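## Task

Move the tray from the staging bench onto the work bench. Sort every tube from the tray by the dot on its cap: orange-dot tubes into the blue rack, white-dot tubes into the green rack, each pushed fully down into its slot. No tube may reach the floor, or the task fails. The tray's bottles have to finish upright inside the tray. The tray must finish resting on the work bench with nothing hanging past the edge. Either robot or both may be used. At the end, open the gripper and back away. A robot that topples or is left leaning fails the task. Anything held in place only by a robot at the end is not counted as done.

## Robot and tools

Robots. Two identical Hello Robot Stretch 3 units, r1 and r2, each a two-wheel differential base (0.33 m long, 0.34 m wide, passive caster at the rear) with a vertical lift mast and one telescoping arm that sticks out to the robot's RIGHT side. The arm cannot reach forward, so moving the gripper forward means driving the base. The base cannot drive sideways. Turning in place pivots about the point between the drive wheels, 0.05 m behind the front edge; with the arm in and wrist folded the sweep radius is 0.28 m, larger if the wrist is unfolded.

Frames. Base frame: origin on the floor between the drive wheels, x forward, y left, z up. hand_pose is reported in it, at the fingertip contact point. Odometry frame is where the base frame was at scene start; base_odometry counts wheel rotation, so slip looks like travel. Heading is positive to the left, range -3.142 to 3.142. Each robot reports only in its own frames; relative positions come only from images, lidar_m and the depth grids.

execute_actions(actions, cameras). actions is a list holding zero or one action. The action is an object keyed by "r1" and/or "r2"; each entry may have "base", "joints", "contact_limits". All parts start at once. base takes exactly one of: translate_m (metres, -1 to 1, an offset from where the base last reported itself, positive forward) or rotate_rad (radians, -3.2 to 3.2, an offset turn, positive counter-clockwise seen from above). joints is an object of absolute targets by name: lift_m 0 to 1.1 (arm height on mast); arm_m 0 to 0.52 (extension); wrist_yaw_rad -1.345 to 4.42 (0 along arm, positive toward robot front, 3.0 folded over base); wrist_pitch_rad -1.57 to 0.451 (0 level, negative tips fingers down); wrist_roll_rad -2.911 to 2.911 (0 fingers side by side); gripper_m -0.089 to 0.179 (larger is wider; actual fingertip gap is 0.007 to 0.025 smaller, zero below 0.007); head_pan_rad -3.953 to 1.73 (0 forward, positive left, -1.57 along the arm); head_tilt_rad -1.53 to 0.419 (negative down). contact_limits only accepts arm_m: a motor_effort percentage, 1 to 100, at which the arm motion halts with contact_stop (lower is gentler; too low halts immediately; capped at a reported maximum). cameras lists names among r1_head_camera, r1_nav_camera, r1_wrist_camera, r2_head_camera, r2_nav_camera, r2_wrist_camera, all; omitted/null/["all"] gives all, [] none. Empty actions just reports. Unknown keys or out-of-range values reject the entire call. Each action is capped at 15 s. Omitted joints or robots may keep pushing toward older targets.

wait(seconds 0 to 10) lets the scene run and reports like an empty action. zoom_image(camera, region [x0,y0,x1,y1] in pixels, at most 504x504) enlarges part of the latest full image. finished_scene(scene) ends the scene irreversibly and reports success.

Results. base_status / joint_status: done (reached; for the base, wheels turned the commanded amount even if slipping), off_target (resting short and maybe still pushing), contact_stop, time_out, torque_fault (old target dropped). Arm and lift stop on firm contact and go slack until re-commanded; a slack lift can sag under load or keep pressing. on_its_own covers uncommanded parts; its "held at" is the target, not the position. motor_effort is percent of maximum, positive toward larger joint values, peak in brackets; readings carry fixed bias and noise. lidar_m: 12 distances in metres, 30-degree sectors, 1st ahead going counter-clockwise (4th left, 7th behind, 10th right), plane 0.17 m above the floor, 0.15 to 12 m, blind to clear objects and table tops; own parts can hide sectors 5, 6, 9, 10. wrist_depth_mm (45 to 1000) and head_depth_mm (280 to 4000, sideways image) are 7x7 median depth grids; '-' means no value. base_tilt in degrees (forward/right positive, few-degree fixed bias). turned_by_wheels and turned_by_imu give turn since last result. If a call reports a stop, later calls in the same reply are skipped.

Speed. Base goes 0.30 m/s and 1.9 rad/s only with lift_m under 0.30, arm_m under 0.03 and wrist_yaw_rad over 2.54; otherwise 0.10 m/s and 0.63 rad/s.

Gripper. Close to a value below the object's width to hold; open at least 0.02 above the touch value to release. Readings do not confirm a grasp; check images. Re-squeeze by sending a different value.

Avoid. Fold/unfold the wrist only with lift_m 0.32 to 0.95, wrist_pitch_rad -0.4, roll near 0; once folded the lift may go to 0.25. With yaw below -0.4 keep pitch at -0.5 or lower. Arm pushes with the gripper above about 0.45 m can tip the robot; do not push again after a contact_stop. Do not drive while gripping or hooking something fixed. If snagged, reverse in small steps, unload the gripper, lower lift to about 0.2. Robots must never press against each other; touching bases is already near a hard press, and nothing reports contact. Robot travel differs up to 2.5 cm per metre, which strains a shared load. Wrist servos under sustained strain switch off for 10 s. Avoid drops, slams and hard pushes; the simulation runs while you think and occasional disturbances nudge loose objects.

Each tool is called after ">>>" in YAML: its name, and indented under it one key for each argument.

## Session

>>> execute_actions:
  actions: []
  cameras: ["r1_nav_camera","r2_nav_camera"]

Scene clock: 0.00 s.
r1.base_odometry: x=+0.000 y=+0.000 heading=+0.000 (m, m, rad; r1's odometry frame)
r1.turned_by_wheels: +0.000 (rad since the last result)
r1.turned_by_imu: +0.000 (rad since the last result)
r1.base_tilt: forward=+0.0 right=-1.1 (deg)
r1.lidar_m: 2.89 1.33 2.48 3.02 1.32 1.01 0.99 1.05 1.53 4.38 1.38 1.40
r1.head_depth_mm: 2101 3397 3619 3699 3753 2783 1950 / 2090 3381 3729 3766 3810 2779 1946 / 2100 3429 3782 3794 3814 2784 1953 / 2107 3457 3807 3889 3912 2792 1928 / 2114 3456 3871 3934 - 2777 1923 / 2122 3521 3971 3983 - 2764 1933 / 2112 3491 3984 - - 2434 1837
r1.base_status: not commanded
r1.joint_positions: lift_m=+0.327 arm_m=+0.001 wrist_yaw_rad=+3.090 wrist_pitch_rad=-0.364 wrist_roll_rad=-0.012 gripper_m=+0.037 head_pan_rad=+0.014 head_tilt_rad=-0.010
r1.joint_status: not commanded
r1.motor_effort: left_wheel=+0 right_wheel=+0 lift_m=+23 arm_m=+0 wrist_yaw_rad=+0 wrist_pitch_rad=+7 wrist_roll_rad=+0 gripper_m=+0 head_pan_rad=+1 head_tilt_rad=+1 (%)
r1.hand_pose: x=-0.0093 y=+0.0846 z=+0.3521 quat_wxyz=(+0.146, +0.694, +0.111, +0.696) (m; r1's base frame)
r1.wrist_depth_mm: - - - - - - - / - - - - - - - / 973 960 973 982 982 980 - / 760 778 - 770 776 769 771 / 627 635 - 638 635 639 631 / 543 541 - 554 537 541 540 / 470 488 - - 471 471 472
r2.base_odometry: x=+0.000 y=+0.000 heading=+0.000 (m, m, rad; r2's odometry frame)
r2.turned_by_wheels: +0.000 (rad since the last result)
r2.turned_by_imu: +0.000 (rad since the last result)
r2.base_tilt: forward=+0.1 right=-0.2 (deg)
r2.lidar_m: 1.06 3.33 1.81 1.44 4.09 1.77 1.97 2.42 0.97 0.74 0.72 0.75
r2.head_depth_mm: 957 964 973 979 984 988 993 / 1105 1116 1123 1132 1147 1144 1153 / 1316 1319 1334 1343 1354 1370 1385 / 1615 1627 1646 1665 1668 1693 1706 / 1965 2086 2121 2154 2191 2226 2102 / 2043 2773 3009 3067 3179 2962 2253 / 2045 3133 3952 3947 3964 3378 2260
r2.base_status: not commanded
r2.joint_positions: lift_m=+0.445 arm_m=-0.003 wrist_yaw_rad=+2.949 wrist_pitch_rad=-0.335 wrist_roll_rad=+0.013 gripper_m=+0.037 head_pan_rad=-0.006 head_tilt_rad=-0.002
r2.joint_status: not commanded
r2.motor_effort: left_wheel=+0 right_wheel=+0 lift_m=+35 arm_m=-1 wrist_yaw_rad=+0 wrist_pitch_rad=+6 wrist_roll_rad=+0 gripper_m=+0 head_pan_rad=+0 head_tilt_rad=+2 (%)
r2.hand_pose: x=+0.0235 y=+0.0874 z=+0.4764 quat_wxyz=(+0.185, +0.710, +0.049, +0.678) (m; r2's base frame)
r2.wrist_depth_mm: - - - - - - - / - - - - - - - / - - - - - - - / - - - - - - - / - - - - 991 950 894 / 849 837 - 786 789 760 733 / 695 678 - 655 625 630 622
pictures: r1_nav_camera (sideways: a quarter turn counterclockwise sets it upright), r2_nav_camera (sideways: a quarter turn counterclockwise sets it upright)
camera_calibration (this result's frames):
r1_nav_camera: T_world_to_cam=[[0.0806268, 0.0476551, 0.995604, -1.25798], [-0.00917799, -0.998779, 0.0485503, -0.0105742], [0.996702, -0.0130521, -0.0800909, 0.0537405], [0, 0, 0, 1]] pos_world=[0.0477664, 0.0500892, 1.25727]
r2_nav_camera: T_world_to_cam=[[0.0665155, -0.0662372, 0.995584, -1.25055], [0.0145252, -0.997624, -0.0673433, 0.13472], [0.99768, 0.0189405, -0.0653954, 0.0310647], [0, 0, 0, 1]] pos_world=[0.0502315, 0.0509788, 1.25613]
Images, in order (width x height): r1_nav_camera 672x504, r2_nav_camera 672x504.

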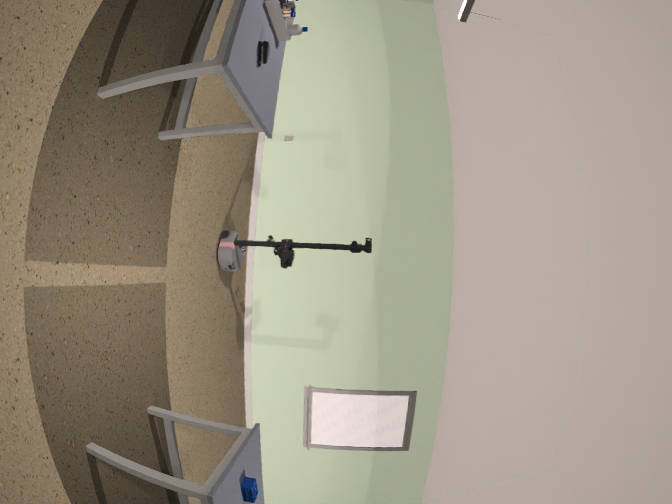

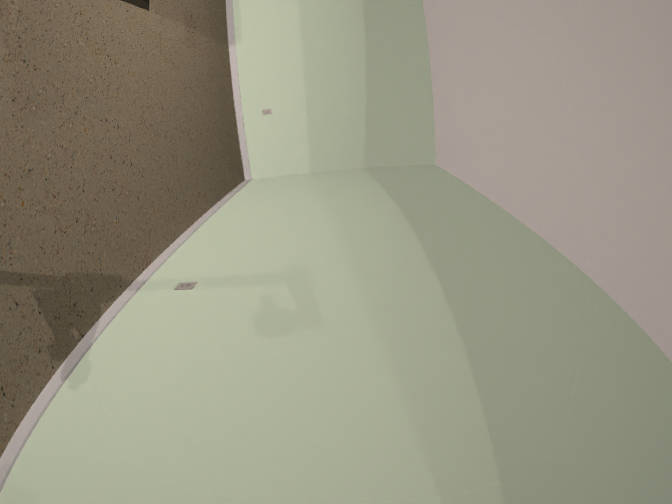

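>>> execute_actions:
  actions:
    - {"r1":{"base":{"rotate_rad":1.085},"joints":{"lift_m":0.27,"wrist_pitch_rad":-0.4,"head_pan_rad":-0.5,"head_tilt_rad":-0.55}},"r2":{"base":{"rotate_rad":-1.991},"joints":{"lift_m":0.27,"wrist_pitch_rad":-0.4,"head_pan_rad":-2.8,"head_tilt_rad":-0.55}}}
  cameras: []

>>> execute_actions:
  actions:
    - {"r1":{"base":{"translate_m":1}},"r2":{"base":{"translate_m":-1}}}
  cameras: ["r1_head_camera","r2_head_camera"]

Scene clock: 4.80 s.
r1.base_odometry: x=+0.000 y=+0.000 heading=+1.085 (m, m, rad; r1's odometry frame)
r1.turned_by_wheels: +1.085 (rad since the last result)
r1.turned_by_imu: +1.080 (rad since the last result)
r1.base_tilt: forward=+0.0 right=-1.2 (deg)
r1.lidar_m: 2.48 2.81 1.29 1.01 1.00 1.06 1.58 4.40 1.38 1.91 3.04 1.32
r1.head_depth_mm: 3411 3713 3274 2292 1765 1432 1208 / 3664 3887 2935 2195 1766 1427 1208 / 3935 - 2756 2259 1768 1441 1208 / - - 1518 2212 1768 1441 1219 / - 1947 2580 2298 1780 1441 1216 / - 1985 2889 2328 1789 1447 1218 / - 2397 3151 2347 1778 1454 1219
r1.base_status: done
r1.joint_positions: lift_m=+0.270 arm_m=+0.001 wrist_yaw_rad=+3.090 wrist_pitch_rad=-0.416 wrist_roll_rad=-0.012 gripper_m=+0.037 head_pan_rad=-0.493 head_tilt_rad=-0.543
r1.joint_status: all done
r1.motor_effort: left_wheel=-2(9) right_wheel=+2(12) lift_m=+17(21) arm_m=+0(0) wrist_yaw_rad=+0(1) wrist_pitch_rad=+7(8) wrist_roll_rad=+0(0) gripper_m=+0(1) head_pan_rad=-3(31) head_tilt_rad=-2(25) (%)
r1.hand_pose: x=-0.0096 y=+0.0784 z=+0.2835 quat_wxyz=(+0.163, +0.691, +0.129, +0.692) (m; r1's base frame)
r1.wrist_depth_mm: 753 808 965 - - - - / 789 864 - - - - - / 762 766 782 775 774 785 787 / 615 619 - 632 632 631 625 / 524 523 - 541 527 529 530 / 460 - - - 453 453 453 / - - - - 399 401 402
r2.base_odometry: x=+0.000 y=+0.000 heading=-1.991 (m, m, rad; r2's odometry frame)
r2.turned_by_wheels: -1.991 (rad since the last result)
r2.turned_by_imu: -2.001 (rad since the last result)
r2.base_tilt: forward=+0.2 right=-0.2 (deg)
r2.lidar_m: 0.89 0.72 0.72 0.79 1.22 4.07 1.65 1.43 3.04 1.77 2.26 1.78
r2.head_depth_mm: - 2377 3026 2291 1855 1502 1266 / - 2030 3053 2317 1870 1520 1273 / - - 2911 2426 1864 1518 1275 / - - 1742 2454 1840 1528 1293 / 3893 - 1664 2354 1884 1531 1291 / 3756 3983 3212 2389 1911 1544 1295 / 3486 3823 3625 2522 1942 1551 1302
r2.base_status: done
r2.joint_positions: lift_m=+0.271 arm_m=-0.003 wrist_yaw_rad=+2.949 wrist_pitch_rad=-0.416 wrist_roll_rad=+0.013 gripper_m=+0.037 head_pan_rad=-2.793 head_tilt_rad=-0.544
r2.joint_status: all done
r2.motor_effort: left_wheel=+2(9) right_wheel=-1(4) lift_m=+16(34) arm_m=-1(0) wrist_yaw_rad=+0(1) wrist_pitch_rad=+5(4) wrist_roll_rad=+0(0) gripper_m=+0(0) head_pan_rad=-5(53) head_tilt_rad=-2(30) (%)
r2.hand_pose: x=+0.0217 y=+0.0782 z=+0.2838 quat_wxyz=(+0.213, +0.707, +0.078, +0.670) (m; r2's base frame)
r2.wrist_depth_mm: - - 914 786 683 593 530 / - - - 855 733 637 564 / - - - 944 790 680 613 / 882 834 806 774 742 696 634 / 679 664 630 615 621 579 565 / 550 527 - 520 504 474 469 / 461 - - - 414 413 401
pictures: none
No camera images: the call's "cameras" was empty. Leave "cameras" out to get every camera's image.

Scene clock: 9.90 s.
r1.base_odometry: x=+0.467 y=+0.884 heading=+1.085 (m, m, rad; r1's odometry frame)
r1.turned_by_wheels: +0.000 (rad since the last result)
r1.turned_by_imu: +0.005 (rad since the last result)
r1.base_tilt: forward=+0.0 right=-1.2 (deg)
r1.lidar_m: 1.48 3.42 1.80 1.40 1.39 1.50 2.24 1.92 2.22 3.38 0.63 1.37
r1.head_depth_mm: 3023 3298 1319 929 797 1433 1205 / 3266 3605 1175 936 1652 1438 1209 / 3488 3861 1220 937 1778 1434 1211 / 3822 - 1134 1023 1774 1443 1214 / - - 1335 2057 1778 1444 1216 / 3762 - 1351 2214 1773 1444 1212 / 3407 3705 1440 2137 1776 1442 1218
r1.base_status: done
r1.joint_positions: lift_m=+0.270 arm_m=+0.001 wrist_yaw_rad=+3.090 wrist_pitch_rad=-0.416 wrist_roll_rad=-0.012 gripper_m=+0.037 head_pan_rad=-0.493 head_tilt_rad=-0.544
r1.joint_status: not commanded
r1.motor_effort: left_wheel=-3(7) right_wheel=+2(11) lift_m=+18(18) arm_m=+0(0) wrist_yaw_rad=+0(1) wrist_pitch_rad=+7(7) wrist_roll_rad=+0(0) gripper_m=+0(0) head_pan_rad=-3(3) head_tilt_rad=-2(2) (%)
r1.hand_pose: x=-0.0096 y=+0.0784 z=+0.2835 quat_wxyz=(+0.163, +0.691, +0.129, +0.692) (m; r1's base frame)
r1.wrist_depth_mm: - - - - - - - / - - - - - - - / 760 766 769 770 762 789 799 / 614 620 - 623 623 623 633 / 519 515 - 540 525 527 532 / 458 - - - 455 454 453 / - - - - 396 404 403
r2.base_odometry: x=+0.408 y=+0.913 heading=-1.991 (m, m, rad; r2's odometry frame)
r2.turned_by_wheels: +0.000 (rad since the last result)
r2.turned_by_imu: +0.002 (rad since the last result)
r2.base_tilt: forward=+0.2 right=-0.3 (deg)
r2.lidar_m: 1.66 1.35 1.34 1.48 2.30 3.29 0.87 0.70 0.70 3.77 2.07 3.33
r2.head_depth_mm: 3925 - 1388 1134 1851 1464 1272 / 3807 - 1395 1079 1860 1441 1274 / 3590 3970 1248 1025 1876 1441 1278 / 3427 3741 1213 999 1826 1537 1282 / 3236 3543 1304 1008 1727 1545 1233 / 3107 3368 1455 1015 868 1539 1210 / 2953 3228 3343 1023 836 1555 1301
r2.base_status: done
r2.joint_positions: lift_m=+0.271 arm_m=-0.003 wrist_yaw_rad=+2.949 wrist_pitch_rad=-0.416 wrist_roll_rad=+0.013 gripper_m=+0.037 head_pan_rad=-2.793 head_tilt_rad=-0.544
r2.joint_status: not commanded
r2.motor_effort: left_wheel=+1(5) right_wheel=-1(7) lift_m=+16(16) arm_m=+0(0) wrist_yaw_rad=+0(1) wrist_pitch_rad=+5(6) wrist_roll_rad=+0(1) gripper_m=+0(0) head_pan_rad=-5(5) head_tilt_rad=-2(3) (%)
r2.hand_pose: x=+0.0217 y=+0.0781 z=+0.2837 quat_wxyz=(+0.213, +0.707, +0.078, +0.670) (m; r2's base frame)
r2.wrist_depth_mm: - - - - - - 991 / - - - - - - - / - - - - - 980 933 / 875 846 821 784 753 723 689 / 670 656 633 614 621 575 562 / 538 531 - 520 504 483 467 / 455 - - - 409 410 402
pictures: r1_head_camera (sideways: a quarter turn clockwise sets it upright), r2_head_camera (sideways: a quarter turn clockwise sets it upright)
camera_calibration (this result's frames):
r1_head_camera: T_world_to_cam=[[-0.516311, 0.261445, -0.815518, 1.08849], [0.438357, 0.898738, 0.0105968, -0.0140113], [0.735708, -0.352017, -0.578635, 0.708508], [0, 0, 0, 1]] pos_world=[0.0468876, -0.0225814, 1.2978]
r2_head_camera: T_world_to_cam=[[0.500239, 0.163632, -0.850285, 1.12147], [0.379485, -0.924082, 0.0454247, -0.0516366], [-0.778301, -0.345394, -0.524358, 0.64332], [0, 0, 0, 1]] pos_world=[-0.0407136, -0.00902665, 1.29325]
Images, in order (width x height): r1_head_camera 896x504, r2_head_camera 896x504.

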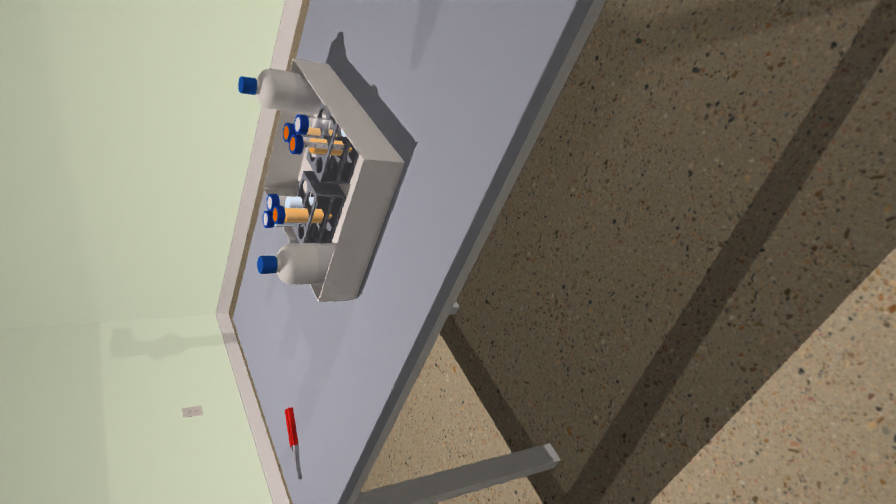

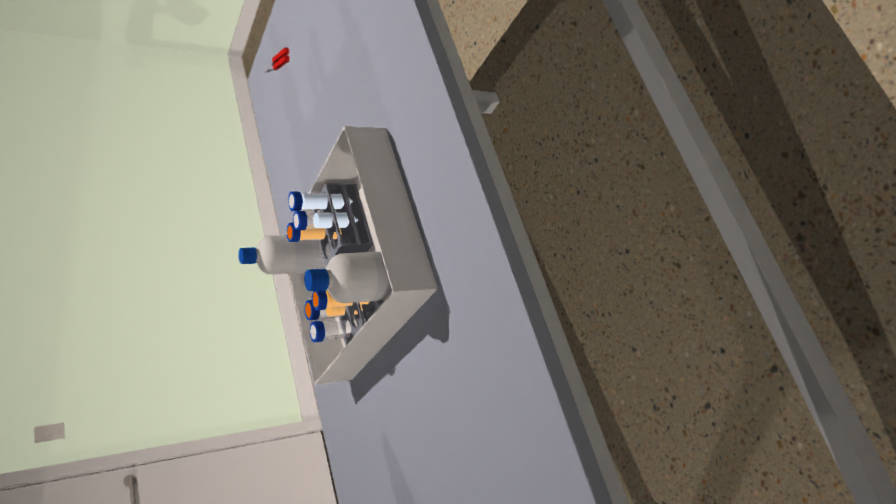

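>>> execute_actions:
  actions:
    - {"r1":{"base":{"translate_m":0.88}},"r2":{"base":{"translate_m":-0.645}}}
  cameras: []

>>> execute_actions:
  actions:
    - {"r1":{"base":{"rotate_rad":0.41},"joints":{"lift_m":0.42,"head_pan_rad":-1.57,"head_tilt_rad":-0.9}},"r2":{"base":{"rotate_rad":-0.665},"joints":{"lift_m":0.42,"head_pan_rad":-1.57,"head_tilt_rad":-0.9}}}
  cameras: ["r1_head_camera","r2_head_camera"]

Scene clock: 16.07 s.
r1.base_odometry: x=+0.878 y=+1.662 heading=+1.085 (m, m, rad; r1's odometry frame)
r1.turned_by_wheels: +0.000 (rad since the last result)
r1.turned_by_imu: +0.004 (rad since the last result)
r1.base_tilt: forward=+0.1 right=-1.2 (deg)
r1.lidar_m: 0.60 2.62 2.25 1.77 1.76 1.85 2.83 0.89 0.91 0.94 0.92 1.00
r1.head_depth_mm: 2717 2968 3040 929 718 584 493 / 2904 3188 3248 932 719 586 495 / 3131 3459 3287 935 722 588 529 / 3339 3722 3275 938 722 589 1188 / 3110 3465 3318 2309 725 640 1185 / 2858 3082 3204 2323 725 926 1159 / 2591 2803 2975 2327 1623 1452 1221
r1.base_status: done
r1.joint_positions: lift_m=+0.270 arm_m=+0.001 wrist_yaw_rad=+3.090 wrist_pitch_rad=-0.416 wrist_roll_rad=-0.012 gripper_m=+0.037 head_pan_rad=-0.493 head_tilt_rad=-0.544
r1.joint_status: not commanded
r1.motor_effort: left_wheel=-2(8) right_wheel=+2(11) lift_m=+17(17) arm_m=+0(0) wrist_yaw_rad=+0(0) wrist_pitch_rad=+7(7) wrist_roll_rad=+0(0) gripper_m=+0(0) head_pan_rad=-3(3) head_tilt_rad=-1(1) (%)
r1.hand_pose: x=-0.0096 y=+0.0784 z=+0.2834 quat_wxyz=(+0.163, +0.691, +0.129, +0.692) (m; r1's base frame)
r1.wrist_depth_mm: - - - - - - - / - - - - - - - / 771 763 767 778 777 783 800 / 618 622 - 624 620 634 642 / 520 518 - 541 525 532 533 / 462 - - - 452 455 458 / - - - - 399 400 402
r2.base_odometry: x=+0.671 y=+1.502 heading=-1.991 (m, m, rad; r2's odometry frame)
r2.turned_by_wheels: +0.000 (rad since the last result)
r2.turned_by_imu: +0.001 (rad since the last result)
r2.base_tilt: forward=+0.2 right=-0.1 (deg)
r2.lidar_m: 2.16 1.76 1.75 1.93 2.82 0.72 0.36 0.30 0.29 0.32 0.50 4.35
r2.head_depth_mm: 3370 3661 3398 983 759 616 1268 / 3329 3763 3425 984 763 618 1193 / 3151 3496 3497 994 765 623 548 / 3013 3276 3501 1002 772 626 526 / 2847 3110 3349 1009 750 611 527 / 2711 2951 3200 1013 723 596 529 / 2610 2801 3044 792 719 585 532
r2.base_status: done
r2.joint_positions: lift_m=+0.271 arm_m=-0.003 wrist_yaw_rad=+2.949 wrist_pitch_rad=-0.417 wrist_roll_rad=+0.013 gripper_m=+0.037 head_pan_rad=-2.793 head_tilt_rad=-0.544
r2.joint_status: not commanded
r2.motor_effort: left_wheel=+1(6) right_wheel=-1(6) lift_m=+16(16) arm_m=-1(1) wrist_yaw_rad=+0(0) wrist_pitch_rad=+6(6) wrist_roll_rad=+0(0) gripper_m=-1(0) head_pan_rad=-5(4) head_tilt_rad=-3(2) (%)
r2.hand_pose: x=+0.0217 y=+0.0781 z=+0.2837 quat_wxyz=(+0.213, +0.707, +0.078, +0.670) (m; r2's base frame)
r2.wrist_depth_mm: - - - - - - - / - - - - - - - / - - - - - 990 925 / 869 832 809 781 752 732 697 / 676 650 617 622 615 577 564 / 543 532 - 520 506 481 471 / 461 - - - 409 410 400
pictures: none
No camera images: the call's "cameras" was empty. Leave "cameras" out to get every camera's image.

Scene clock: 18.27 s.
r1.base_odometry: x=+0.878 y=+1.662 heading=+1.495 (m, m, rad; r1's odometry frame)
r1.turned_by_wheels: +0.410 (rad since the last result)
r1.turned_by_imu: +0.408 (rad since the last result)
r1.base_tilt: forward=+0.0 right=-1.3 (deg)
r1.lidar_m: 2.62 2.50 1.82 1.72 1.79 2.47 2.64 0.89 0.96 0.92 0.96 0.60
r1.head_depth_mm: 2669 740 717 626 571 1217 1094 / 2687 840 718 627 573 1236 - / 1287 823 591 628 576 1241 - / 2694 906 749 639 579 1246 1104 / 2698 909 752 640 580 1228 1107 / 2702 916 756 645 582 1230 1105 / 2738 921 760 648 585 1239 1114
r1.base_status: done
r1.joint_positions: lift_m=+0.420 arm_m=+0.001 wrist_yaw_rad=+3.090 wrist_pitch_rad=-0.416 wrist_roll_rad=-0.012 gripper_m=+0.037 head_pan_rad=-1.563 head_tilt_rad=-0.889
r1.joint_status: all done
r1.motor_effort: left_wheel=-2(11) right_wheel=+2(11) lift_m=+30(32) arm_m=+0(0) wrist_yaw_rad=+0(1) wrist_pitch_rad=+8(7) wrist_roll_rad=+0(0) gripper_m=-1(0) head_pan_rad=-3(44) head_tilt_rad=-3(21) (%)
r1.hand_pose: x=-0.0096 y=+0.0783 z=+0.4327 quat_wxyz=(+0.164, +0.691, +0.129, +0.692) (m; r1's base frame)
r1.wrist_depth_mm: - - - - - - - / - - - - - - - / - - - - - - - / 844 850 - 839 852 866 860 / 709 715 - 710 731 720 720 / 609 616 - 622 619 624 617 / 545 545 - - 540 550 550
r2.base_odometry: x=+0.671 y=+1.502 heading=-2.656 (m, m, rad; r2's odometry frame)
r2.turned_by_wheels: -0.665 (rad since the last result)
r2.turned_by_imu: -0.668 (rad since the last result)
r2.base_tilt: forward=+0.2 right=-0.2 (deg)
r2.lidar_m: 2.46 2.43 1.81 1.75 1.82 2.55 2.81 0.41 0.30 0.29 0.31 0.42
r2.head_depth_mm: 2713 883 700 618 563 1224 1115 / 2695 747 710 622 567 1229 - / 1307 869 730 627 570 1257 - / 2735 845 682 623 573 1266 1119 / 2777 915 578 634 577 1271 1142 / 2778 946 783 666 580 1268 1139 / 2822 958 787 668 583 1283 1143
r2.base_status: done
r2.joint_positions: lift_m=+0.419 arm_m=-0.003 wrist_yaw_rad=+2.949 wrist_pitch_rad=-0.417 wrist_roll_rad=+0.013 gripper_m=+0.037 head_pan_rad=-1.577 head_tilt_rad=-0.889
r2.joint_status: all done
r2.motor_effort: left_wheel=+2(8) right_wheel=-2(6) lift_m=+52(54) arm_m=-1(0) wrist_yaw_rad=+0(0) wrist_pitch_rad=+6(6) wrist_roll_rad=+0(0) gripper_m=+0(0) head_pan_rad=+4(51) head_tilt_rad=-4(29) (%)
r2.hand_pose: x=+0.0217 y=+0.0781 z=+0.4323 quat_wxyz=(+0.213, +0.707, +0.078, +0.670) (m; r2's base frame)
r2.wrist_depth_mm: - - - - - - - / - - - - - - - / - - - - - - - / - - - - - 982 956 / 927 886 855 838 841 793 761 / 746 715 - 680 692 659 644 / 619 611 - 585 564 567 542
pictures: r1_head_camera (sideways: a quarter turn clockwise sets it upright), r2_head_camera (sideways: a quarter turn clockwise sets it upright)
camera_calibration (this result's frames):
r1_head_camera: T_world_to_cam=[[-0.0205786, 0.820186, -0.571727, 0.767765], [0.998878, 0.0412638, 0.0232427, -0.0338865], [0.042655, -0.570607, -0.820115, 1.0268], [0, 0, 0, 1]] pos_world=[0.00584984, -0.0424131, 1.28183]
r2_head_camera: T_world_to_cam=[[0.0219299, 0.782527, -0.62223, 0.827156], [0.998244, 0.0171156, 0.056707, -0.0700762], [0.0550246, -0.622381, -0.780778, 0.971772], [0, 0, 0, 1]] pos_world=[-0.00165761, -0.0412602, 1.27739]
Images, in order (width x height): r1_head_camera 896x504, r2_head_camera 896x504.

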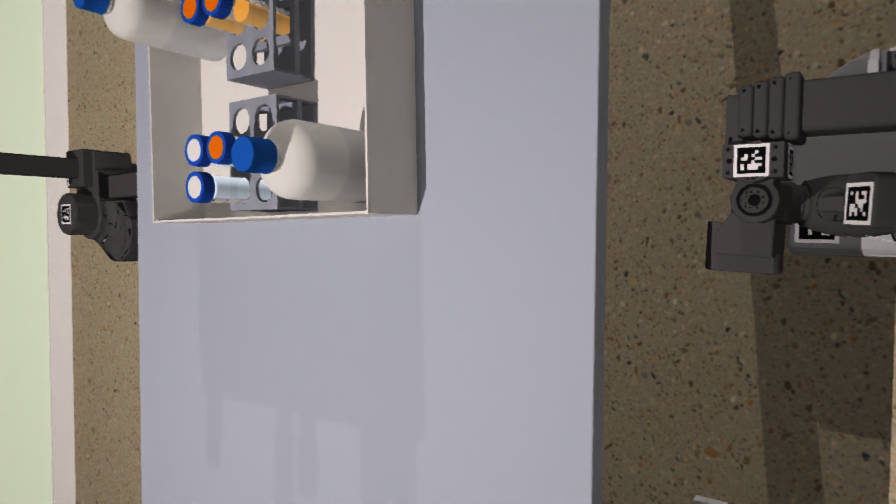

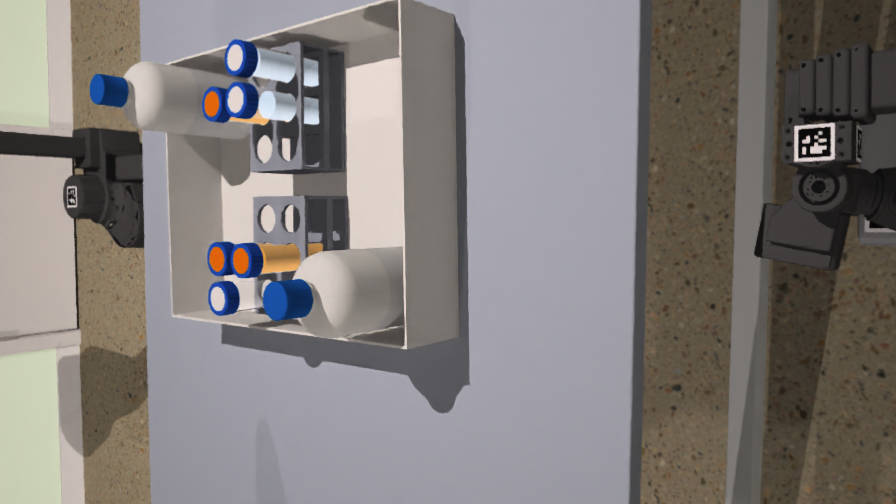

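>>> execute_actions:
  actions:
    - {"r1":{"base":{"rotate_rad":0.006},"joints":{"wrist_yaw_rad":1.57,"lift_m":0.5}},"r2":{"base":{"rotate_rad":-0.021},"joints":{"wrist_yaw_rad":1.57,"lift_m":0.5}}}
  cameras: []

>>> execute_actions:
  actions:
    - {"r1":{"base":{"translate_m":-0.145},"joints":{"lift_m":1.02,"wrist_pitch_rad":-1.5,"gripper_m":0.055}},"r2":{"base":{"translate_m":-0.032},"joints":{"lift_m":1.02,"wrist_pitch_rad":-1.5,"gripper_m":0.055}}}
  cameras: []

>>> execute_actions:
  actions:
    - {"r1":{"joints":{"arm_m":0.317}},"r2":{"joints":{"arm_m":0.291}}}
  cameras: ["r1_head_camera","r2_head_camera","r1_wrist_camera","r2_wrist_camera"]

Scene clock: 21.77 s.
r1.base_odometry: x=+0.878 y=+1.662 heading=+1.501 (m, m, rad; r1's odometry frame)
r1.turned_by_wheels: +0.006 (rad since the last result)
r1.turned_by_imu: +0.005 (rad since the last result)
r1.base_tilt: forward=+0.1 right=-1.2 (deg)
r1.lidar_m: 2.62 2.48 1.82 1.73 1.79 2.48 2.64 0.89 0.96 0.93 0.96 0.60
r1.head_depth_mm: 2665 750 717 625 571 1214 1093 / 2666 840 702 628 575 1260 - / 1197 821 597 627 576 - - / 2608 906 749 638 578 1248 1087 / 2689 912 752 643 580 1250 1093 / 2679 916 756 644 583 1234 1109 / 2714 924 760 647 585 1240 1113
r1.base_status: done
r1.joint_positions: lift_m=+0.500 arm_m=+0.001 wrist_yaw_rad=+1.573 wrist_pitch_rad=-0.416 wrist_roll_rad=-0.012 gripper_m=+0.037 head_pan_rad=-1.563 head_tilt_rad=-0.889
r1.joint_status: all done
r1.motor_effort: left_wheel=-2(6) right_wheel=+3(7) lift_m=+30(32) arm_m=+0(0) wrist_yaw_rad=-3(2) wrist_pitch_rad=+7(8) wrist_roll_rad=+0(0) gripper_m=+0(0) head_pan_rad=-3(3) head_tilt_rad=-3(3) (%)
r1.hand_pose: x=+0.2032 y=-0.1456 z=+0.5127 quat_wxyz=(+0.595, +0.591, -0.381, +0.390) (m; r1's base frame)
r1.wrist_depth_mm: - - - - 443 - - / - - - - 502 - - / - - - - - - - / 978 965 985 985 933 - - / 819 823 833 812 824 816 824 / 695 706 679 705 716 715 714 / 618 625 612 623 626 627 631
r2.base_odometry: x=+0.671 y=+1.502 heading=-2.677 (m, m, rad; r2's odometry frame)
r2.turned_by_wheels: -0.021 (rad since the last result)
r2.turned_by_imu: -0.022 (rad since the last result)
r2.base_tilt: forward=+0.2 right=-0.2 (deg)
r2.lidar_m: 2.46 2.47 1.82 1.75 1.82 2.49 2.81 0.41 0.30 0.29 0.30 0.42
r2.head_depth_mm: 2744 912 710 619 564 1248 1130 / 2727 737 708 625 567 1256 - / 1227 865 724 627 571 1285 - / 2645 849 712 630 573 1259 1183 / 2750 889 562 623 576 1274 1120 / 2779 949 783 666 579 1273 1140 / 2816 957 788 669 582 1283 1145
r2.base_status: done
r2.joint_positions: lift_m=+0.499 arm_m=-0.003 wrist_yaw_rad=+1.572 wrist_pitch_rad=-0.417 wrist_roll_rad=+0.013 gripper_m=+0.037 head_pan_rad=-1.577 head_tilt_rad=-0.889
r2.joint_status: all done
r2.motor_effort: left_wheel=+2(5) right_wheel=-1(4) lift_m=+52(50) arm_m=+0(1) wrist_yaw_rad=-2(1) wrist_pitch_rad=+6(6) wrist_roll_rad=-1(0) gripper_m=+1(1) head_pan_rad=+4(4) head_tilt_rad=-5(4) (%)
r2.hand_pose: x=+0.2032 y=-0.1422 z=+0.5123 quat_wxyz=(+0.590, +0.595, -0.389, +0.382) (m; r2's base frame)
r2.wrist_depth_mm: - - - - - - - / - - - - - - - / - - - - - - - / - - - - - - - / - - 986 968 825 915 877 / 850 846 819 786 585 745 731 / 716 711 683 664 643 639 621
pictures: none
No camera images: the call's "cameras" was empty. Leave "cameras" out to get every camera's image.

Scene clock: 27.33 s.
r1.base_odometry: x=+0.868 y=+1.518 heading=+1.501 (m, m, rad; r1's odometry frame)
r1.turned_by_wheels: +0.000 (rad since the last result)
r1.turned_by_imu: -0.002 (rad since the last result)
r1.base_tilt: forward=+0.1 right=-1.2 (deg)
r1.lidar_m: 2.77 2.49 1.82 1.73 1.80 2.49 2.49 0.75 0.96 0.93 0.96 0.74
r1.head_depth_mm: 2682 - - - 1298 1216 1093 / 2692 - - - - 1198 1139 / 2693 - - - 565 1246 - / 2649 847 712 638 - 1228 1119 / 2720 848 594 642 1319 1234 1108 / 2708 916 756 645 582 1235 1105 / 2706 921 762 648 585 1240 1108
r1.base_status: done
r1.joint_positions: lift_m=+1.020 arm_m=+0.001 wrist_yaw_rad=+1.573 wrist_pitch_rad=-1.496 wrist_roll_rad=-0.012 gripper_m=+0.055 head_pan_rad=-1.563 head_tilt_rad=-0.889
r1.joint_status: all done
r1.motor_effort: left_wheel=-2(9) right_wheel=+2(4) lift_m=+30(30) arm_m=+0(0) wrist_yaw_rad=-3(3) wrist_pitch_rad=-2(7) wrist_roll_rad=+0(0) gripper_m=+0(74) head_pan_rad=-3(3) head_tilt_rad=-3(4) (%)
r1.hand_pose: x=-0.0264 y=-0.1462 z=+0.9011 quat_wxyz=(+0.707, +0.706, -0.021, +0.031) (m; r1's base frame)
r1.wrist_depth_mm: 905 921 950 969 289 293 299 / 950 949 988 - 298 300 307 / 966 - - - 308 310 315 / - - - - 318 321 324 / - - - - 323 331 335 / - - - - 342 343 344 / - - - - 349 357 366
r2.base_odometry: x=+0.699 y=+1.516 heading=-2.677 (m, m, rad; r2's odometry frame)
r2.turned_by_wheels: +0.000 (rad since the last result)
r2.turned_by_imu: -0.001 (rad since the last result)
r2.base_tilt: forward=+0.1 right=-0.2 (deg)
r2.lidar_m: 2.50 2.48 1.81 1.75 1.81 2.50 2.77 0.41 0.30 0.29 0.30 0.42
r2.head_depth_mm: 2737 - - - - 1226 1118 / 2711 - - - - - 1124 / 2770 - - - 552 1252 1129 / 2651 867 731 636 - 1244 1134 / 2750 844 573 626 - 1245 1138 / 2810 953 762 641 580 1279 1140 / 2797 960 787 669 582 1278 1148
r2.base_status: done
r2.joint_positions: lift_m=+1.019 arm_m=-0.003 wrist_yaw_rad=+1.572 wrist_pitch_rad=-1.496 wrist_roll_rad=+0.013 gripper_m=+0.055 head_pan_rad=-1.577 head_tilt_rad=-0.889
r2.joint_status: all done
r2.motor_effort: left_wheel=+2(5) right_wheel=-1(6) lift_m=+51(53) arm_m=-1(1) wrist_yaw_rad=-3(2) wrist_pitch_rad=-1(4) wrist_roll_rad=+0(0) gripper_m=+0(68) head_pan_rad=+4(4) head_tilt_rad=-3(4) (%)
r2.hand_pose: x=-0.0264 y=-0.1426 z=+0.9007 quat_wxyz=(+0.707, +0.707, -0.030, +0.022) (m; r2's base frame)
r2.wrist_depth_mm: - - - - 868 286 281 / - - - - - 289 286 / - - - - - 293 287 / - - - - - 296 289 / - - - - - 297 293 / - - - - - 303 296 / - - - - - 305 300
pictures: none
No camera images: the call's "cameras" was empty. Leave "cameras" out to get every camera's image.

Scene clock: 30.87 s.
r1.base_odometry: x=+0.868 y=+1.518 heading=+1.501 (m, m, rad; r1's odometry frame)
r1.turned_by_wheels: +0.000 (rad since the last result)
r1.turned_by_imu: -0.001 (rad since the last result)
r1.base_tilt: forward=+0.0 right=-1.2 (deg)
r1.lidar_m: 2.76 2.48 1.81 1.73 1.80 2.48 2.49 0.75 0.96 0.93 0.96 0.73
r1.head_depth_mm: 2657 889 720 630 571 1213 1094 / - 724 719 632 573 1217 1143 / 2676 847 715 631 575 1223 - / 2617 827 714 634 578 1225 1118 / 2686 848 593 634 579 1232 1105 / 2718 916 757 645 582 1234 1109 / 2708 924 761 647 584 1241 1110
r1.base_status: not commanded
r1.joint_positions: lift_m=+1.020 arm_m=+0.317 wrist_yaw_rad=+1.571 wrist_pitch_rad=-1.496 wrist_roll_rad=-0.012 gripper_m=+0.055 head_pan_rad=-1.563 head_tilt_rad=-0.889
r1.joint_status: all done
r1.motor_effort: left_wheel=-1(2) right_wheel=+2(2) lift_m=+30(30) arm_m=+2(1) wrist_yaw_rad=-2(4) wrist_pitch_rad=-2(2) wrist_roll_rad=+0(0) gripper_m=+0(0) head_pan_rad=-3(3) head_tilt_rad=-3(3) (%)
r1.hand_pose: x=-0.0264 y=-0.4620 z=+0.9011 quat_wxyz=(+0.707, +0.706, -0.022, +0.030) (m; r1's base frame)
r1.wrist_depth_mm: 263 266 273 156 154 229 176 / 271 275 278 270 288 240 302 / 281 282 289 292 299 282 313 / 291 290 297 300 307 272 323 / - 300 305 309 319 262 299 / - 306 317 322 327 266 207 / - 319 327 291 290 259 293
r2.base_odometry: x=+0.699 y=+1.516 heading=-2.677 (m, m, rad; r2's odometry frame)
r2.turned_by_wheels: +0.000 (rad since the last result)
r2.turned_by_imu: -0.001 (rad since the last result)
r2.base_tilt: forward=+0.2 right=-0.4 (deg)
r2.lidar_m: 2.50 2.47 1.81 1.75 1.82 2.50 2.77 0.41 0.30 0.29 0.30 0.42
r2.head_depth_mm: 2698 911 755 636 563 1245 1120 / - 788 704 622 568 1254 1145 / 2748 866 716 627 569 1257 1141 / 2707 851 735 632 573 1259 1133 / 2796 845 572 623 575 1270 1135 / 2802 948 763 641 579 1277 1143 / 2796 961 790 670 582 1280 1148
r2.base_status: not commanded
r2.joint_positions: lift_m=+1.019 arm_m=+0.291 wrist_yaw_rad=+1.570 wrist_pitch_rad=-1.496 wrist_roll_rad=+0.013 gripper_m=+0.055 head_pan_rad=-1.577 head_tilt_rad=-0.889
r2.joint_status: all done
r2.motor_effort: left_wheel=+1(2) right_wheel=+0(1) lift_m=+52(52) arm_m=+1(2) wrist_yaw_rad=-1(3) wrist_pitch_rad=-1(1) wrist_roll_rad=+0(1) gripper_m=+1(1) head_pan_rad=+4(4) head_tilt_rad=-5(4) (%)
r2.hand_pose: x=-0.0264 y=-0.4359 z=+0.9007 quat_wxyz=(+0.707, +0.707, -0.031, +0.021) (m; r2's base frame)
r2.wrist_depth_mm: - - 298 237 149 254 192 / - - 302 292 199 256 203 / - - 305 300 294 284 229 / - - 307 303 296 291 286 / - - 313 305 300 288 233 / - - 315 307 - 268 211 / - - 319 313 282 253 188
pictures: r1_head_camera (sideways: a quarter turn clockwise sets it upright), r1_wrist_camera, r2_head_camera (sideways: a quarter turn clockwise sets it upright), r2_wrist_camera
camera_calibration (this result's frames):
r1_head_camera: T_world_to_cam=[[-0.0202628, 0.820205, -0.57171, 0.767741], [0.998894, 0.0408787, 0.0232434, -0.0338874], [0.0424351, -0.570607, -0.820126, 1.02682], [0, 0, 0, 1]] pos_world=[0.00583351, -0.0424126, 1.28183]
r1_wrist_camera: T_world_to_cam=[[-0.0148765, -0.996749, 0.0791863, -0.542889], [-0.980225, 0.0301671, 0.195573, -0.170964], [-0.197326, -0.0747109, -0.977487, 1.00974], [0, 0, 0, 1]] pos_world=[0.0235887, -0.460528, 1.06344]
r2_head_camera: T_world_to_cam=[[0.0217051, 0.782534, -0.62223, 0.827157], [0.998239, 0.0174023, 0.056707, -0.0700762], [0.0552034, -0.622365, -0.780778, 0.971771], [0, 0, 0, 1]] pos_world=[-0.00164576, -0.0412624, 1.27739]
r2_wrist_camera: T_world_to_cam=[[-0.0876204, -0.994665, -0.0544421, -0.375087], [-0.993625, 0.0833753, 0.0758834, -0.0143474], [-0.0709395, 0.0607439, -0.995629, 1.08374], [0, 0, 0, 1]] pos_world=[0.0297585, -0.43772, 1.05967]
Images, in order (width x height): r1_head_camera 896x504, r1_wrist_camera 644x364, r2_head_camera 896x504, r2_wrist_camera 644x364.

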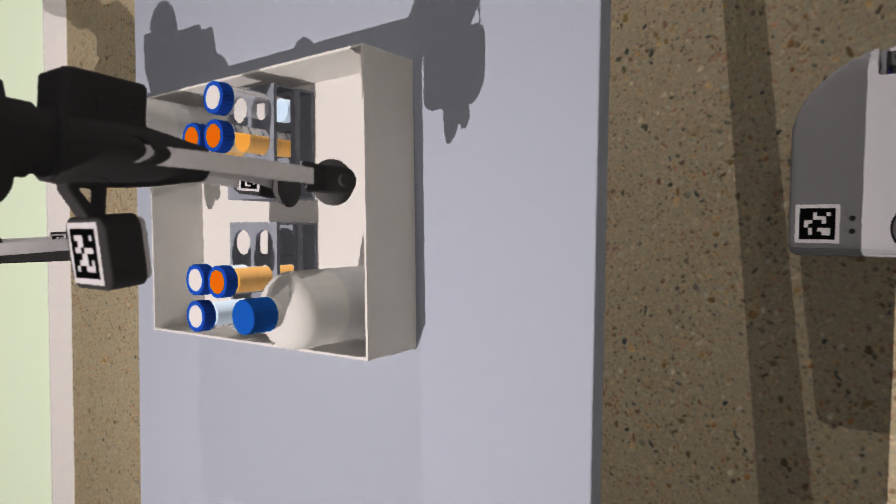

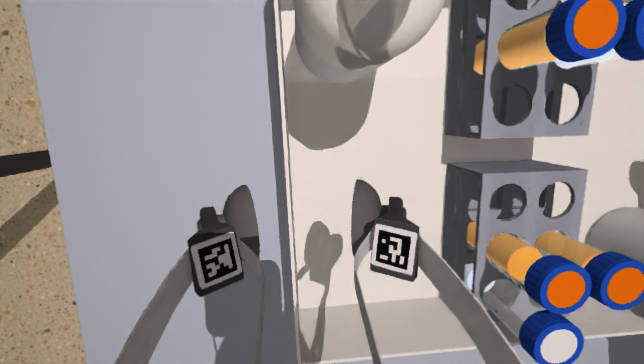

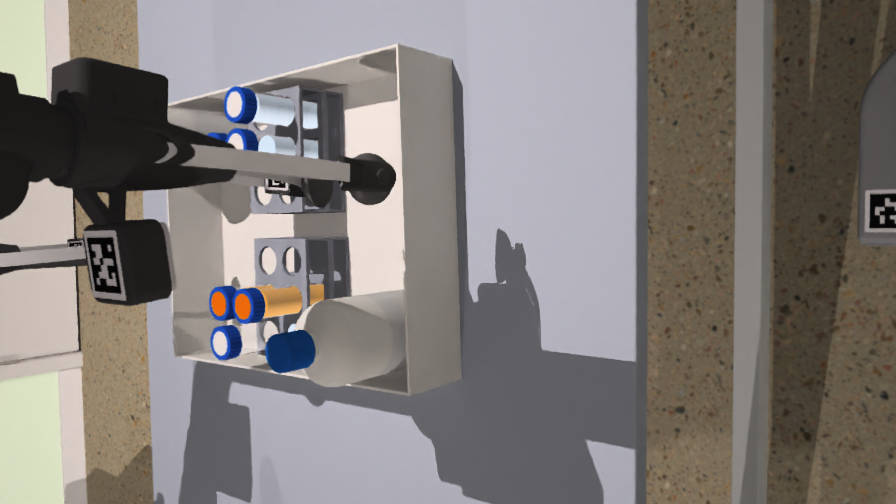

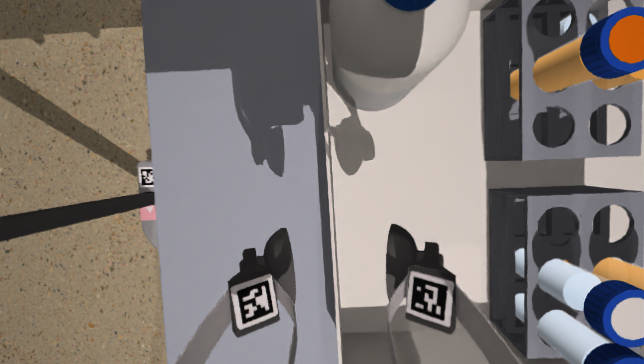

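>>> execute_actions:
  actions:
    - {"r1":{"base":{"translate_m":-0.016},"joints":{"lift_m":0.93,"arm_m":0.311}},"r2":{"joints":{"lift_m":0.928,"arm_m":0.288}}}
  cameras: ["r1_wrist_camera","r2_wrist_camera"]

>>> execute_actions:
  actions:
    - {"r1":{"joints":{"gripper_m":-0.05}},"r2":{"joints":{"gripper_m":-0.05}}}
  cameras: []

>>> execute_actions:
  actions:
    - {"r1":{"joints":{"lift_m":0.962}},"r2":{"joints":{"lift_m":0.96}}}
  cameras: ["r1_head_camera","r1_wrist_camera","r2_wrist_camera"]

Scene clock: 33.37 s.
r1.base_odometry: x=+0.867 y=+1.502 heading=+1.500 (m, m, rad; r1's odometry frame)
r1.turned_by_wheels: +0.000 (rad since the last result)
r1.turned_by_imu: +0.000 (rad since the last result)
r1.base_tilt: forward=+0.0 right=-1.2 (deg)
r1.lidar_m: 2.78 2.49 1.82 1.73 1.79 2.48 2.47 0.74 0.96 0.93 0.96 0.75
r1.head_depth_mm: - 880 736 630 572 1211 1092 / - 889 719 633 574 1218 1146 / - - 723 635 575 1226 - / 800 829 726 634 580 1230 1117 / 2702 825 590 636 579 1227 1107 / 2720 917 757 644 583 1238 1113 / 2712 920 760 647 585 1241 1113
r1.base_status: done
r1.joint_positions: lift_m=+0.930 arm_m=+0.311 wrist_yaw_rad=+1.571 wrist_pitch_rad=-1.496 wrist_roll_rad=-0.012 gripper_m=+0.055 head_pan_rad=-1.563 head_tilt_rad=-0.889
r1.joint_status: all done
r1.motor_effort: left_wheel=-2(8) right_wheel=+2(5) lift_m=+17(30) arm_m=-2(2) wrist_yaw_rad=-1(1) wrist_pitch_rad=-2(2) wrist_roll_rad=+0(0) gripper_m=+0(0) head_pan_rad=-3(3) head_tilt_rad=-3(3) (%)
r1.hand_pose: x=-0.0264 y=-0.4564 z=+0.8117 quat_wxyz=(+0.707, +0.706, -0.022, +0.030) (m; r1's base frame)
r1.wrist_depth_mm: 183 187 191 191 196 200 174 / 189 191 196 199 203 206 181 / 194 197 202 204 210 215 220 / 199 204 208 211 215 218 192 / 206 210 214 218 224 226 199 / 212 216 223 225 231 232 173 / 219 224 230 234 237 229 182
r2.base_odometry: x=+0.699 y=+1.516 heading=-2.677 (m, m, rad; r2's odometry frame)
r2.turned_by_wheels: +0.000 (rad since the last result)
r2.turned_by_imu: +0.000 (rad since the last result)
r2.base_tilt: forward=+0.3 right=-0.2 (deg)
r2.lidar_m: 2.50 2.48 1.81 1.75 1.82 2.49 2.77 0.42 0.30 0.29 0.30 0.42
r2.head_depth_mm: - 913 755 632 563 1243 1113 / - 916 706 623 567 1256 1135 / - - 725 626 570 1263 1143 / 2646 844 731 629 572 1260 1131 / 2715 847 574 623 575 1265 1136 / 2795 952 760 642 580 1267 1144 / 2796 958 790 670 582 1282 1142
r2.base_status: not commanded
r2.joint_positions: lift_m=+0.929 arm_m=+0.288 wrist_yaw_rad=+1.570 wrist_pitch_rad=-1.496 wrist_roll_rad=+0.013 gripper_m=+0.055 head_pan_rad=-1.577 head_tilt_rad=-0.889
r2.joint_status: all done
r2.motor_effort: left_wheel=+2(1) right_wheel=-1(1) lift_m=+16(48) arm_m=-3(5) wrist_yaw_rad=+0(1) wrist_pitch_rad=-1(1) wrist_roll_rad=-1(0) gripper_m=+0(1) head_pan_rad=+4(4) head_tilt_rad=-4(5) (%)
r2.hand_pose: x=-0.0264 y=-0.4335 z=+0.8101 quat_wxyz=(+0.707, +0.707, -0.031, +0.021) (m; r2's base frame)
r2.wrist_depth_mm: - 212 208 174 110 195 169 / 993 212 209 203 200 198 172 / - 216 212 209 203 201 192 / - 218 214 211 205 203 199 / - 221 217 212 208 205 197 / - 223 220 214 - 208 181 / - 227 222 218 212 210 178
pictures: r1_wrist_camera, r2_wrist_camera
camera_calibration (this result's frames):
r1_wrist_camera: T_world_to_cam=[[-0.0148736, -0.996749, 0.0791868, -0.530306], [-0.980218, 0.0301672, 0.19561, -0.153699], [-0.197363, -0.0747109, -0.977479, 0.922822], [0, 0, 0, 1]] pos_world=[0.0235851, -0.455001, 0.974098]
r2_wrist_camera: T_world_to_cam=[[-0.0876205, -0.994665, -0.0544421, -0.377592], [-0.993625, 0.0833754, 0.0758836, -0.00767444], [-0.0709396, 0.0607439, -0.995629, 0.993362], [0, 0, 0, 1]] pos_world=[0.0297585, -0.435278, 0.969046]
Images, in order (width x height): r1_wrist_camera 644x364, r2_wrist_camera 644x364.

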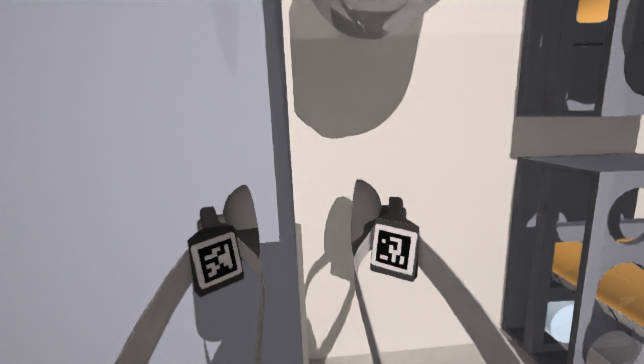

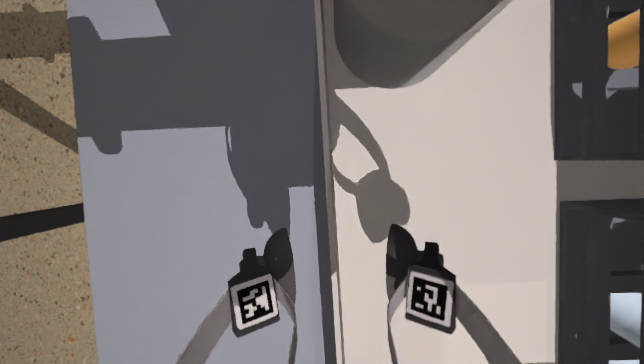

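Scene clock: 34.90 s.
r1.base_odometry: x=+0.867 y=+1.502 heading=+1.500 (m, m, rad; r1's odometry frame)
r1.turned_by_wheels: +0.000 (rad since the last result)
r1.turned_by_imu: +0.000 (rad since the last result)
r1.base_tilt: forward=+0.2 right=-1.1 (deg)
r1.lidar_m: 2.78 2.49 1.82 1.74 1.80 2.48 2.48 0.74 0.96 0.93 0.96 0.75
r1.head_depth_mm: - 877 737 630 571 1213 1094 / - 891 714 634 574 1214 1145 / - - 722 634 575 1222 - / 799 846 726 634 579 1226 1121 / 2710 730 589 637 581 1232 1106 / 2688 915 754 644 583 1234 1107 / 2727 924 761 646 585 1241 1112
r1.base_status: not commanded
r1.joint_positions: lift_m=+0.930 arm_m=+0.311 wrist_yaw_rad=+1.571 wrist_pitch_rad=-1.496 wrist_roll_rad=-0.012 gripper_m=-0.049 head_pan_rad=-1.563 head_tilt_rad=-0.889
r1.joint_status: all done
r1.motor_effort: left_wheel=-2(2) right_wheel=+3(2) lift_m=+23(24) arm_m=-1(2) wrist_yaw_rad=-1(1) wrist_pitch_rad=-2(2) wrist_roll_rad=+0(0) gripper_m=-24(100) head_pan_rad=-3(3) head_tilt_rad=-3(4) (%)
r1.hand_pose: x=-0.0264 y=-0.4563 z=+0.8114 quat_wxyz=(+0.707, +0.706, -0.022, +0.030) (m; r1's base frame)
r1.wrist_depth_mm: 183 187 190 190 194 198 172 / 189 192 196 196 200 203 178 / 194 196 201 202 205 211 216 / 200 203 208 207 212 216 189 / 206 209 212 - 219 221 195 / 212 217 222 224 227 230 169 / 219 223 229 230 233 233 198
r2.base_odometry: x=+0.699 y=+1.516 heading=-2.677 (m, m, rad; r2's odometry frame)
r2.turned_by_wheels: +0.000 (rad since the last result)
r2.turned_by_imu: +0.000 (rad since the last result)
r2.base_tilt: forward=+0.1 right=+0.0 (deg)
r2.lidar_m: 2.50 2.48 1.82 1.75 1.82 2.49 2.77 0.41 0.30 0.29 0.30 0.42
r2.head_depth_mm: - 910 754 634 564 1244 1112 / - 913 705 623 566 1251 1137 / - - 722 628 570 1249 1142 / 2599 845 727 630 573 1262 1139 / 2713 847 571 622 576 1274 1134 / 2776 949 763 641 579 1272 1140 / 2814 960 787 669 582 1276 1145
r2.base_status: not commanded
r2.joint_positions: lift_m=+0.928 arm_m=+0.288 wrist_yaw_rad=+1.570 wrist_pitch_rad=-1.496 wrist_roll_rad=+0.013 gripper_m=-0.049 head_pan_rad=-1.577 head_tilt_rad=-0.889
r2.joint_status: all done
r2.motor_effort: left_wheel=+2(1) right_wheel=-1(2) lift_m=+24(24) arm_m=-2(3) wrist_yaw_rad=-1(0) wrist_pitch_rad=-1(1) wrist_roll_rad=+0(1) gripper_m=-23(99) head_pan_rad=+4(4) head_tilt_rad=-4(4) (%)
r2.hand_pose: x=-0.0264 y=-0.4333 z=+0.8098 quat_wxyz=(+0.707, +0.706, -0.031, +0.021) (m; r2's base frame)
r2.wrist_depth_mm: - 211 207 180 110 192 163 / - 213 209 200 196 194 186 / - 215 211 208 200 197 188 / - 218 214 209 202 200 195 / - 219 217 212 205 201 193 / - 224 219 - 206 203 176 / - 226 223 219 210 207 176
pictures: none
No camera images: the call's "cameras" was empty. Leave "cameras" out to get every camera's image.

Scene clock: 36.00 s.
r1.base_odometry: x=+0.867 y=+1.502 heading=+1.500 (m, m, rad; r1's odometry frame)
r1.turned_by_wheels: +0.000 (rad since the last result)
r1.turned_by_imu: +0.000 (rad since the last result)
r1.base_tilt: forward=+0.1 right=-1.3 (deg)
r1.lidar_m: 2.78 2.49 1.82 1.73 1.80 2.49 2.47 0.74 0.96 0.93 0.96 0.75
r1.head_depth_mm: 2657 886 721 630 571 1213 1094 / - 705 660 633 574 1219 1143 / - 757 692 635 577 1220 - / 2562 801 697 634 578 1226 1120 / 2719 654 576 635 581 1228 1105 / 2703 914 738 644 583 1237 1108 / 2700 920 762 648 584 1236 1113
r1.base_status: not commanded
r1.joint_positions: lift_m=+0.961 arm_m=+0.311 wrist_yaw_rad=+1.571 wrist_pitch_rad=-1.496 wrist_roll_rad=-0.012 gripper_m=-0.046 head_pan_rad=-1.563 head_tilt_rad=-0.889
r1.joint_status: all done
r1.motor_effort: left_wheel=-2(2) right_wheel=+2(3) lift_m=+36(37) arm_m=-1(1) wrist_yaw_rad=-1(1) wrist_pitch_rad=-2(2) wrist_roll_rad=+0(0) gripper_m=-22(24) head_pan_rad=-3(3) head_tilt_rad=-3(3) (%)
r1.hand_pose: x=-0.0264 y=-0.4563 z=+0.8428 quat_wxyz=(+0.707, +0.706, -0.022, +0.030) (m; r1's base frame)
r1.wrist_depth_mm: 210 214 218 189 194 198 172 / 217 220 225 197 200 204 180 / 223 226 232 202 206 210 216 / 229 234 240 208 213 216 190 / 236 241 244 - 219 222 196 / 245 248 256 225 227 229 169 / 253 256 263 231 233 234 198
r2.base_odometry: x=+0.699 y=+1.516 heading=-2.677 (m, m, rad; r2's odometry frame)
r2.turned_by_wheels: +0.000 (rad since the last result)
r2.turned_by_imu: +0.000 (rad since the last result)
r2.base_tilt: forward=+0.2 right=-0.2 (deg)
r2.lidar_m: 2.50 2.48 1.82 1.75 1.82 2.49 2.77 0.41 0.30 0.29 0.30 0.42
r2.head_depth_mm: 2657 907 736 633 564 1243 1111 / - - 687 617 566 1250 1138 / - 808 694 620 570 1254 1139 / 2636 809 702 619 572 1266 1133 / 2768 755 555 623 575 1269 1138 / 2793 946 729 649 580 1271 1144 / 2830 956 788 669 582 1279 1148
r2.base_status: not commanded
r2.joint_positions: lift_m=+0.959 arm_m=+0.288 wrist_yaw_rad=+1.570 wrist_pitch_rad=-1.496 wrist_roll_rad=+0.013 gripper_m=-0.046 head_pan_rad=-1.577 head_tilt_rad=-0.889
r2.joint_status: all done
r2.motor_effort: left_wheel=+2(1) right_wheel=-1(1) lift_m=+59(64) arm_m=-2(2) wrist_yaw_rad=-1(0) wrist_pitch_rad=-1(1) wrist_roll_rad=+0(0) gripper_m=-21(23) head_pan_rad=+5(4) head_tilt_rad=-4(5) (%)
r2.hand_pose: x=-0.0264 y=-0.4333 z=+0.8404 quat_wxyz=(+0.707, +0.706, -0.031, +0.021) (m; r2's base frame)
r2.wrist_depth_mm: - 240 237 183 109 190 163 / - 244 240 200 195 193 186 / - 248 243 238 199 197 188 / - 250 245 241 202 199 196 / - 252 248 243 204 201 192 / - 255 250 - 206 203 177 / - 257 256 250 211 207 176
pictures: r1_head_camera (sideways: a quarter turn clockwise sets it upright), r1_wrist_camera, r2_wrist_camera
camera_calibration (this result's frames):
r1_head_camera: T_world_to_cam=[[-0.0202629, 0.820205, -0.57171, 0.767741], [0.998894, 0.0408788, 0.0232434, -0.0338874], [0.0424352, -0.570607, -0.820126, 1.02682], [0, 0, 0, 1]] pos_world=[0.00583351, -0.0424126, 1.28183]
r1_wrist_camera: T_world_to_cam=[[-0.0148613, -0.996749, 0.0791868, -0.53264], [-0.980225, 0.0301523, 0.195574, -0.159747], [-0.197326, -0.0747144, -0.977487, 0.953207], [0, 0, 0, 1]] pos_world=[0.0235886, -0.454873, 1.00517]
r2_wrist_camera: T_world_to_cam=[[-0.0875966, -0.994667, -0.054443, -0.375814], [-0.993628, 0.0833528, 0.075862, -0.00997278], [-0.0709195, 0.0607414, -0.995631, 1.02355], [0, 0, 0, 1]] pos_world=[0.0297606, -0.435151, 0.999377]
Images, in order (width x height): r1_head_camera 896x504, r1_wrist_camera 644x364, r2_wrist_camera 644x364.

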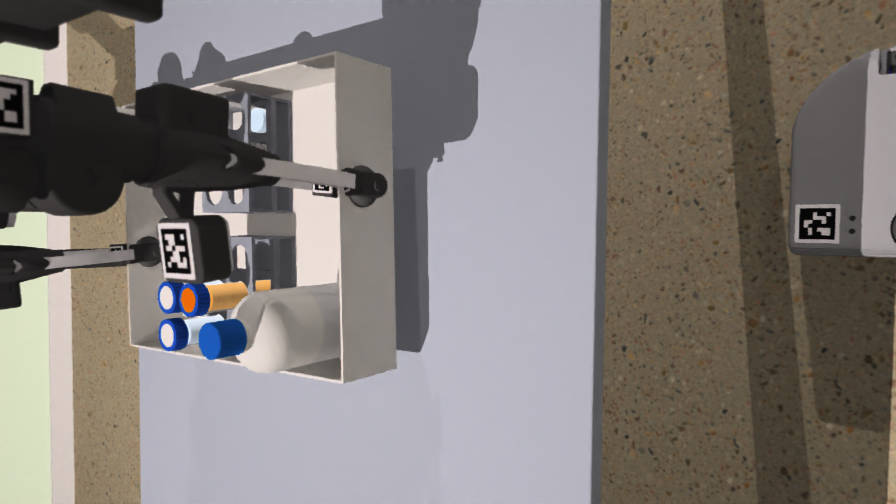

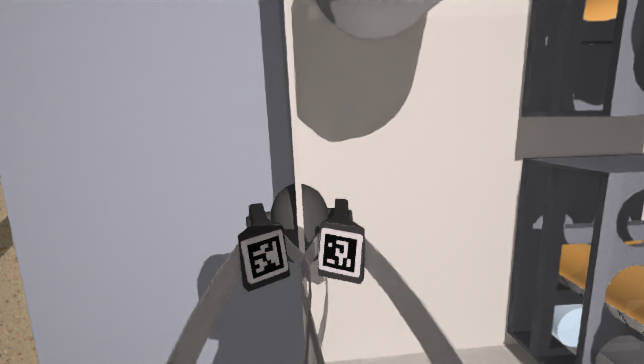

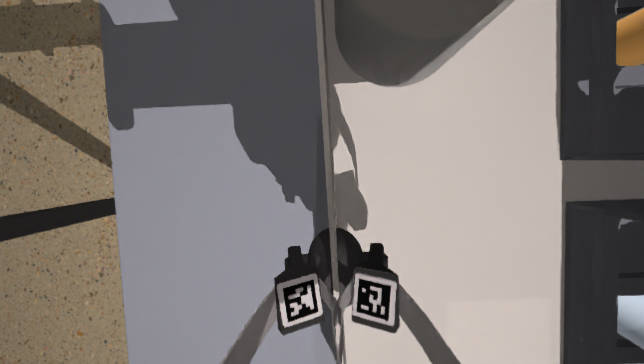

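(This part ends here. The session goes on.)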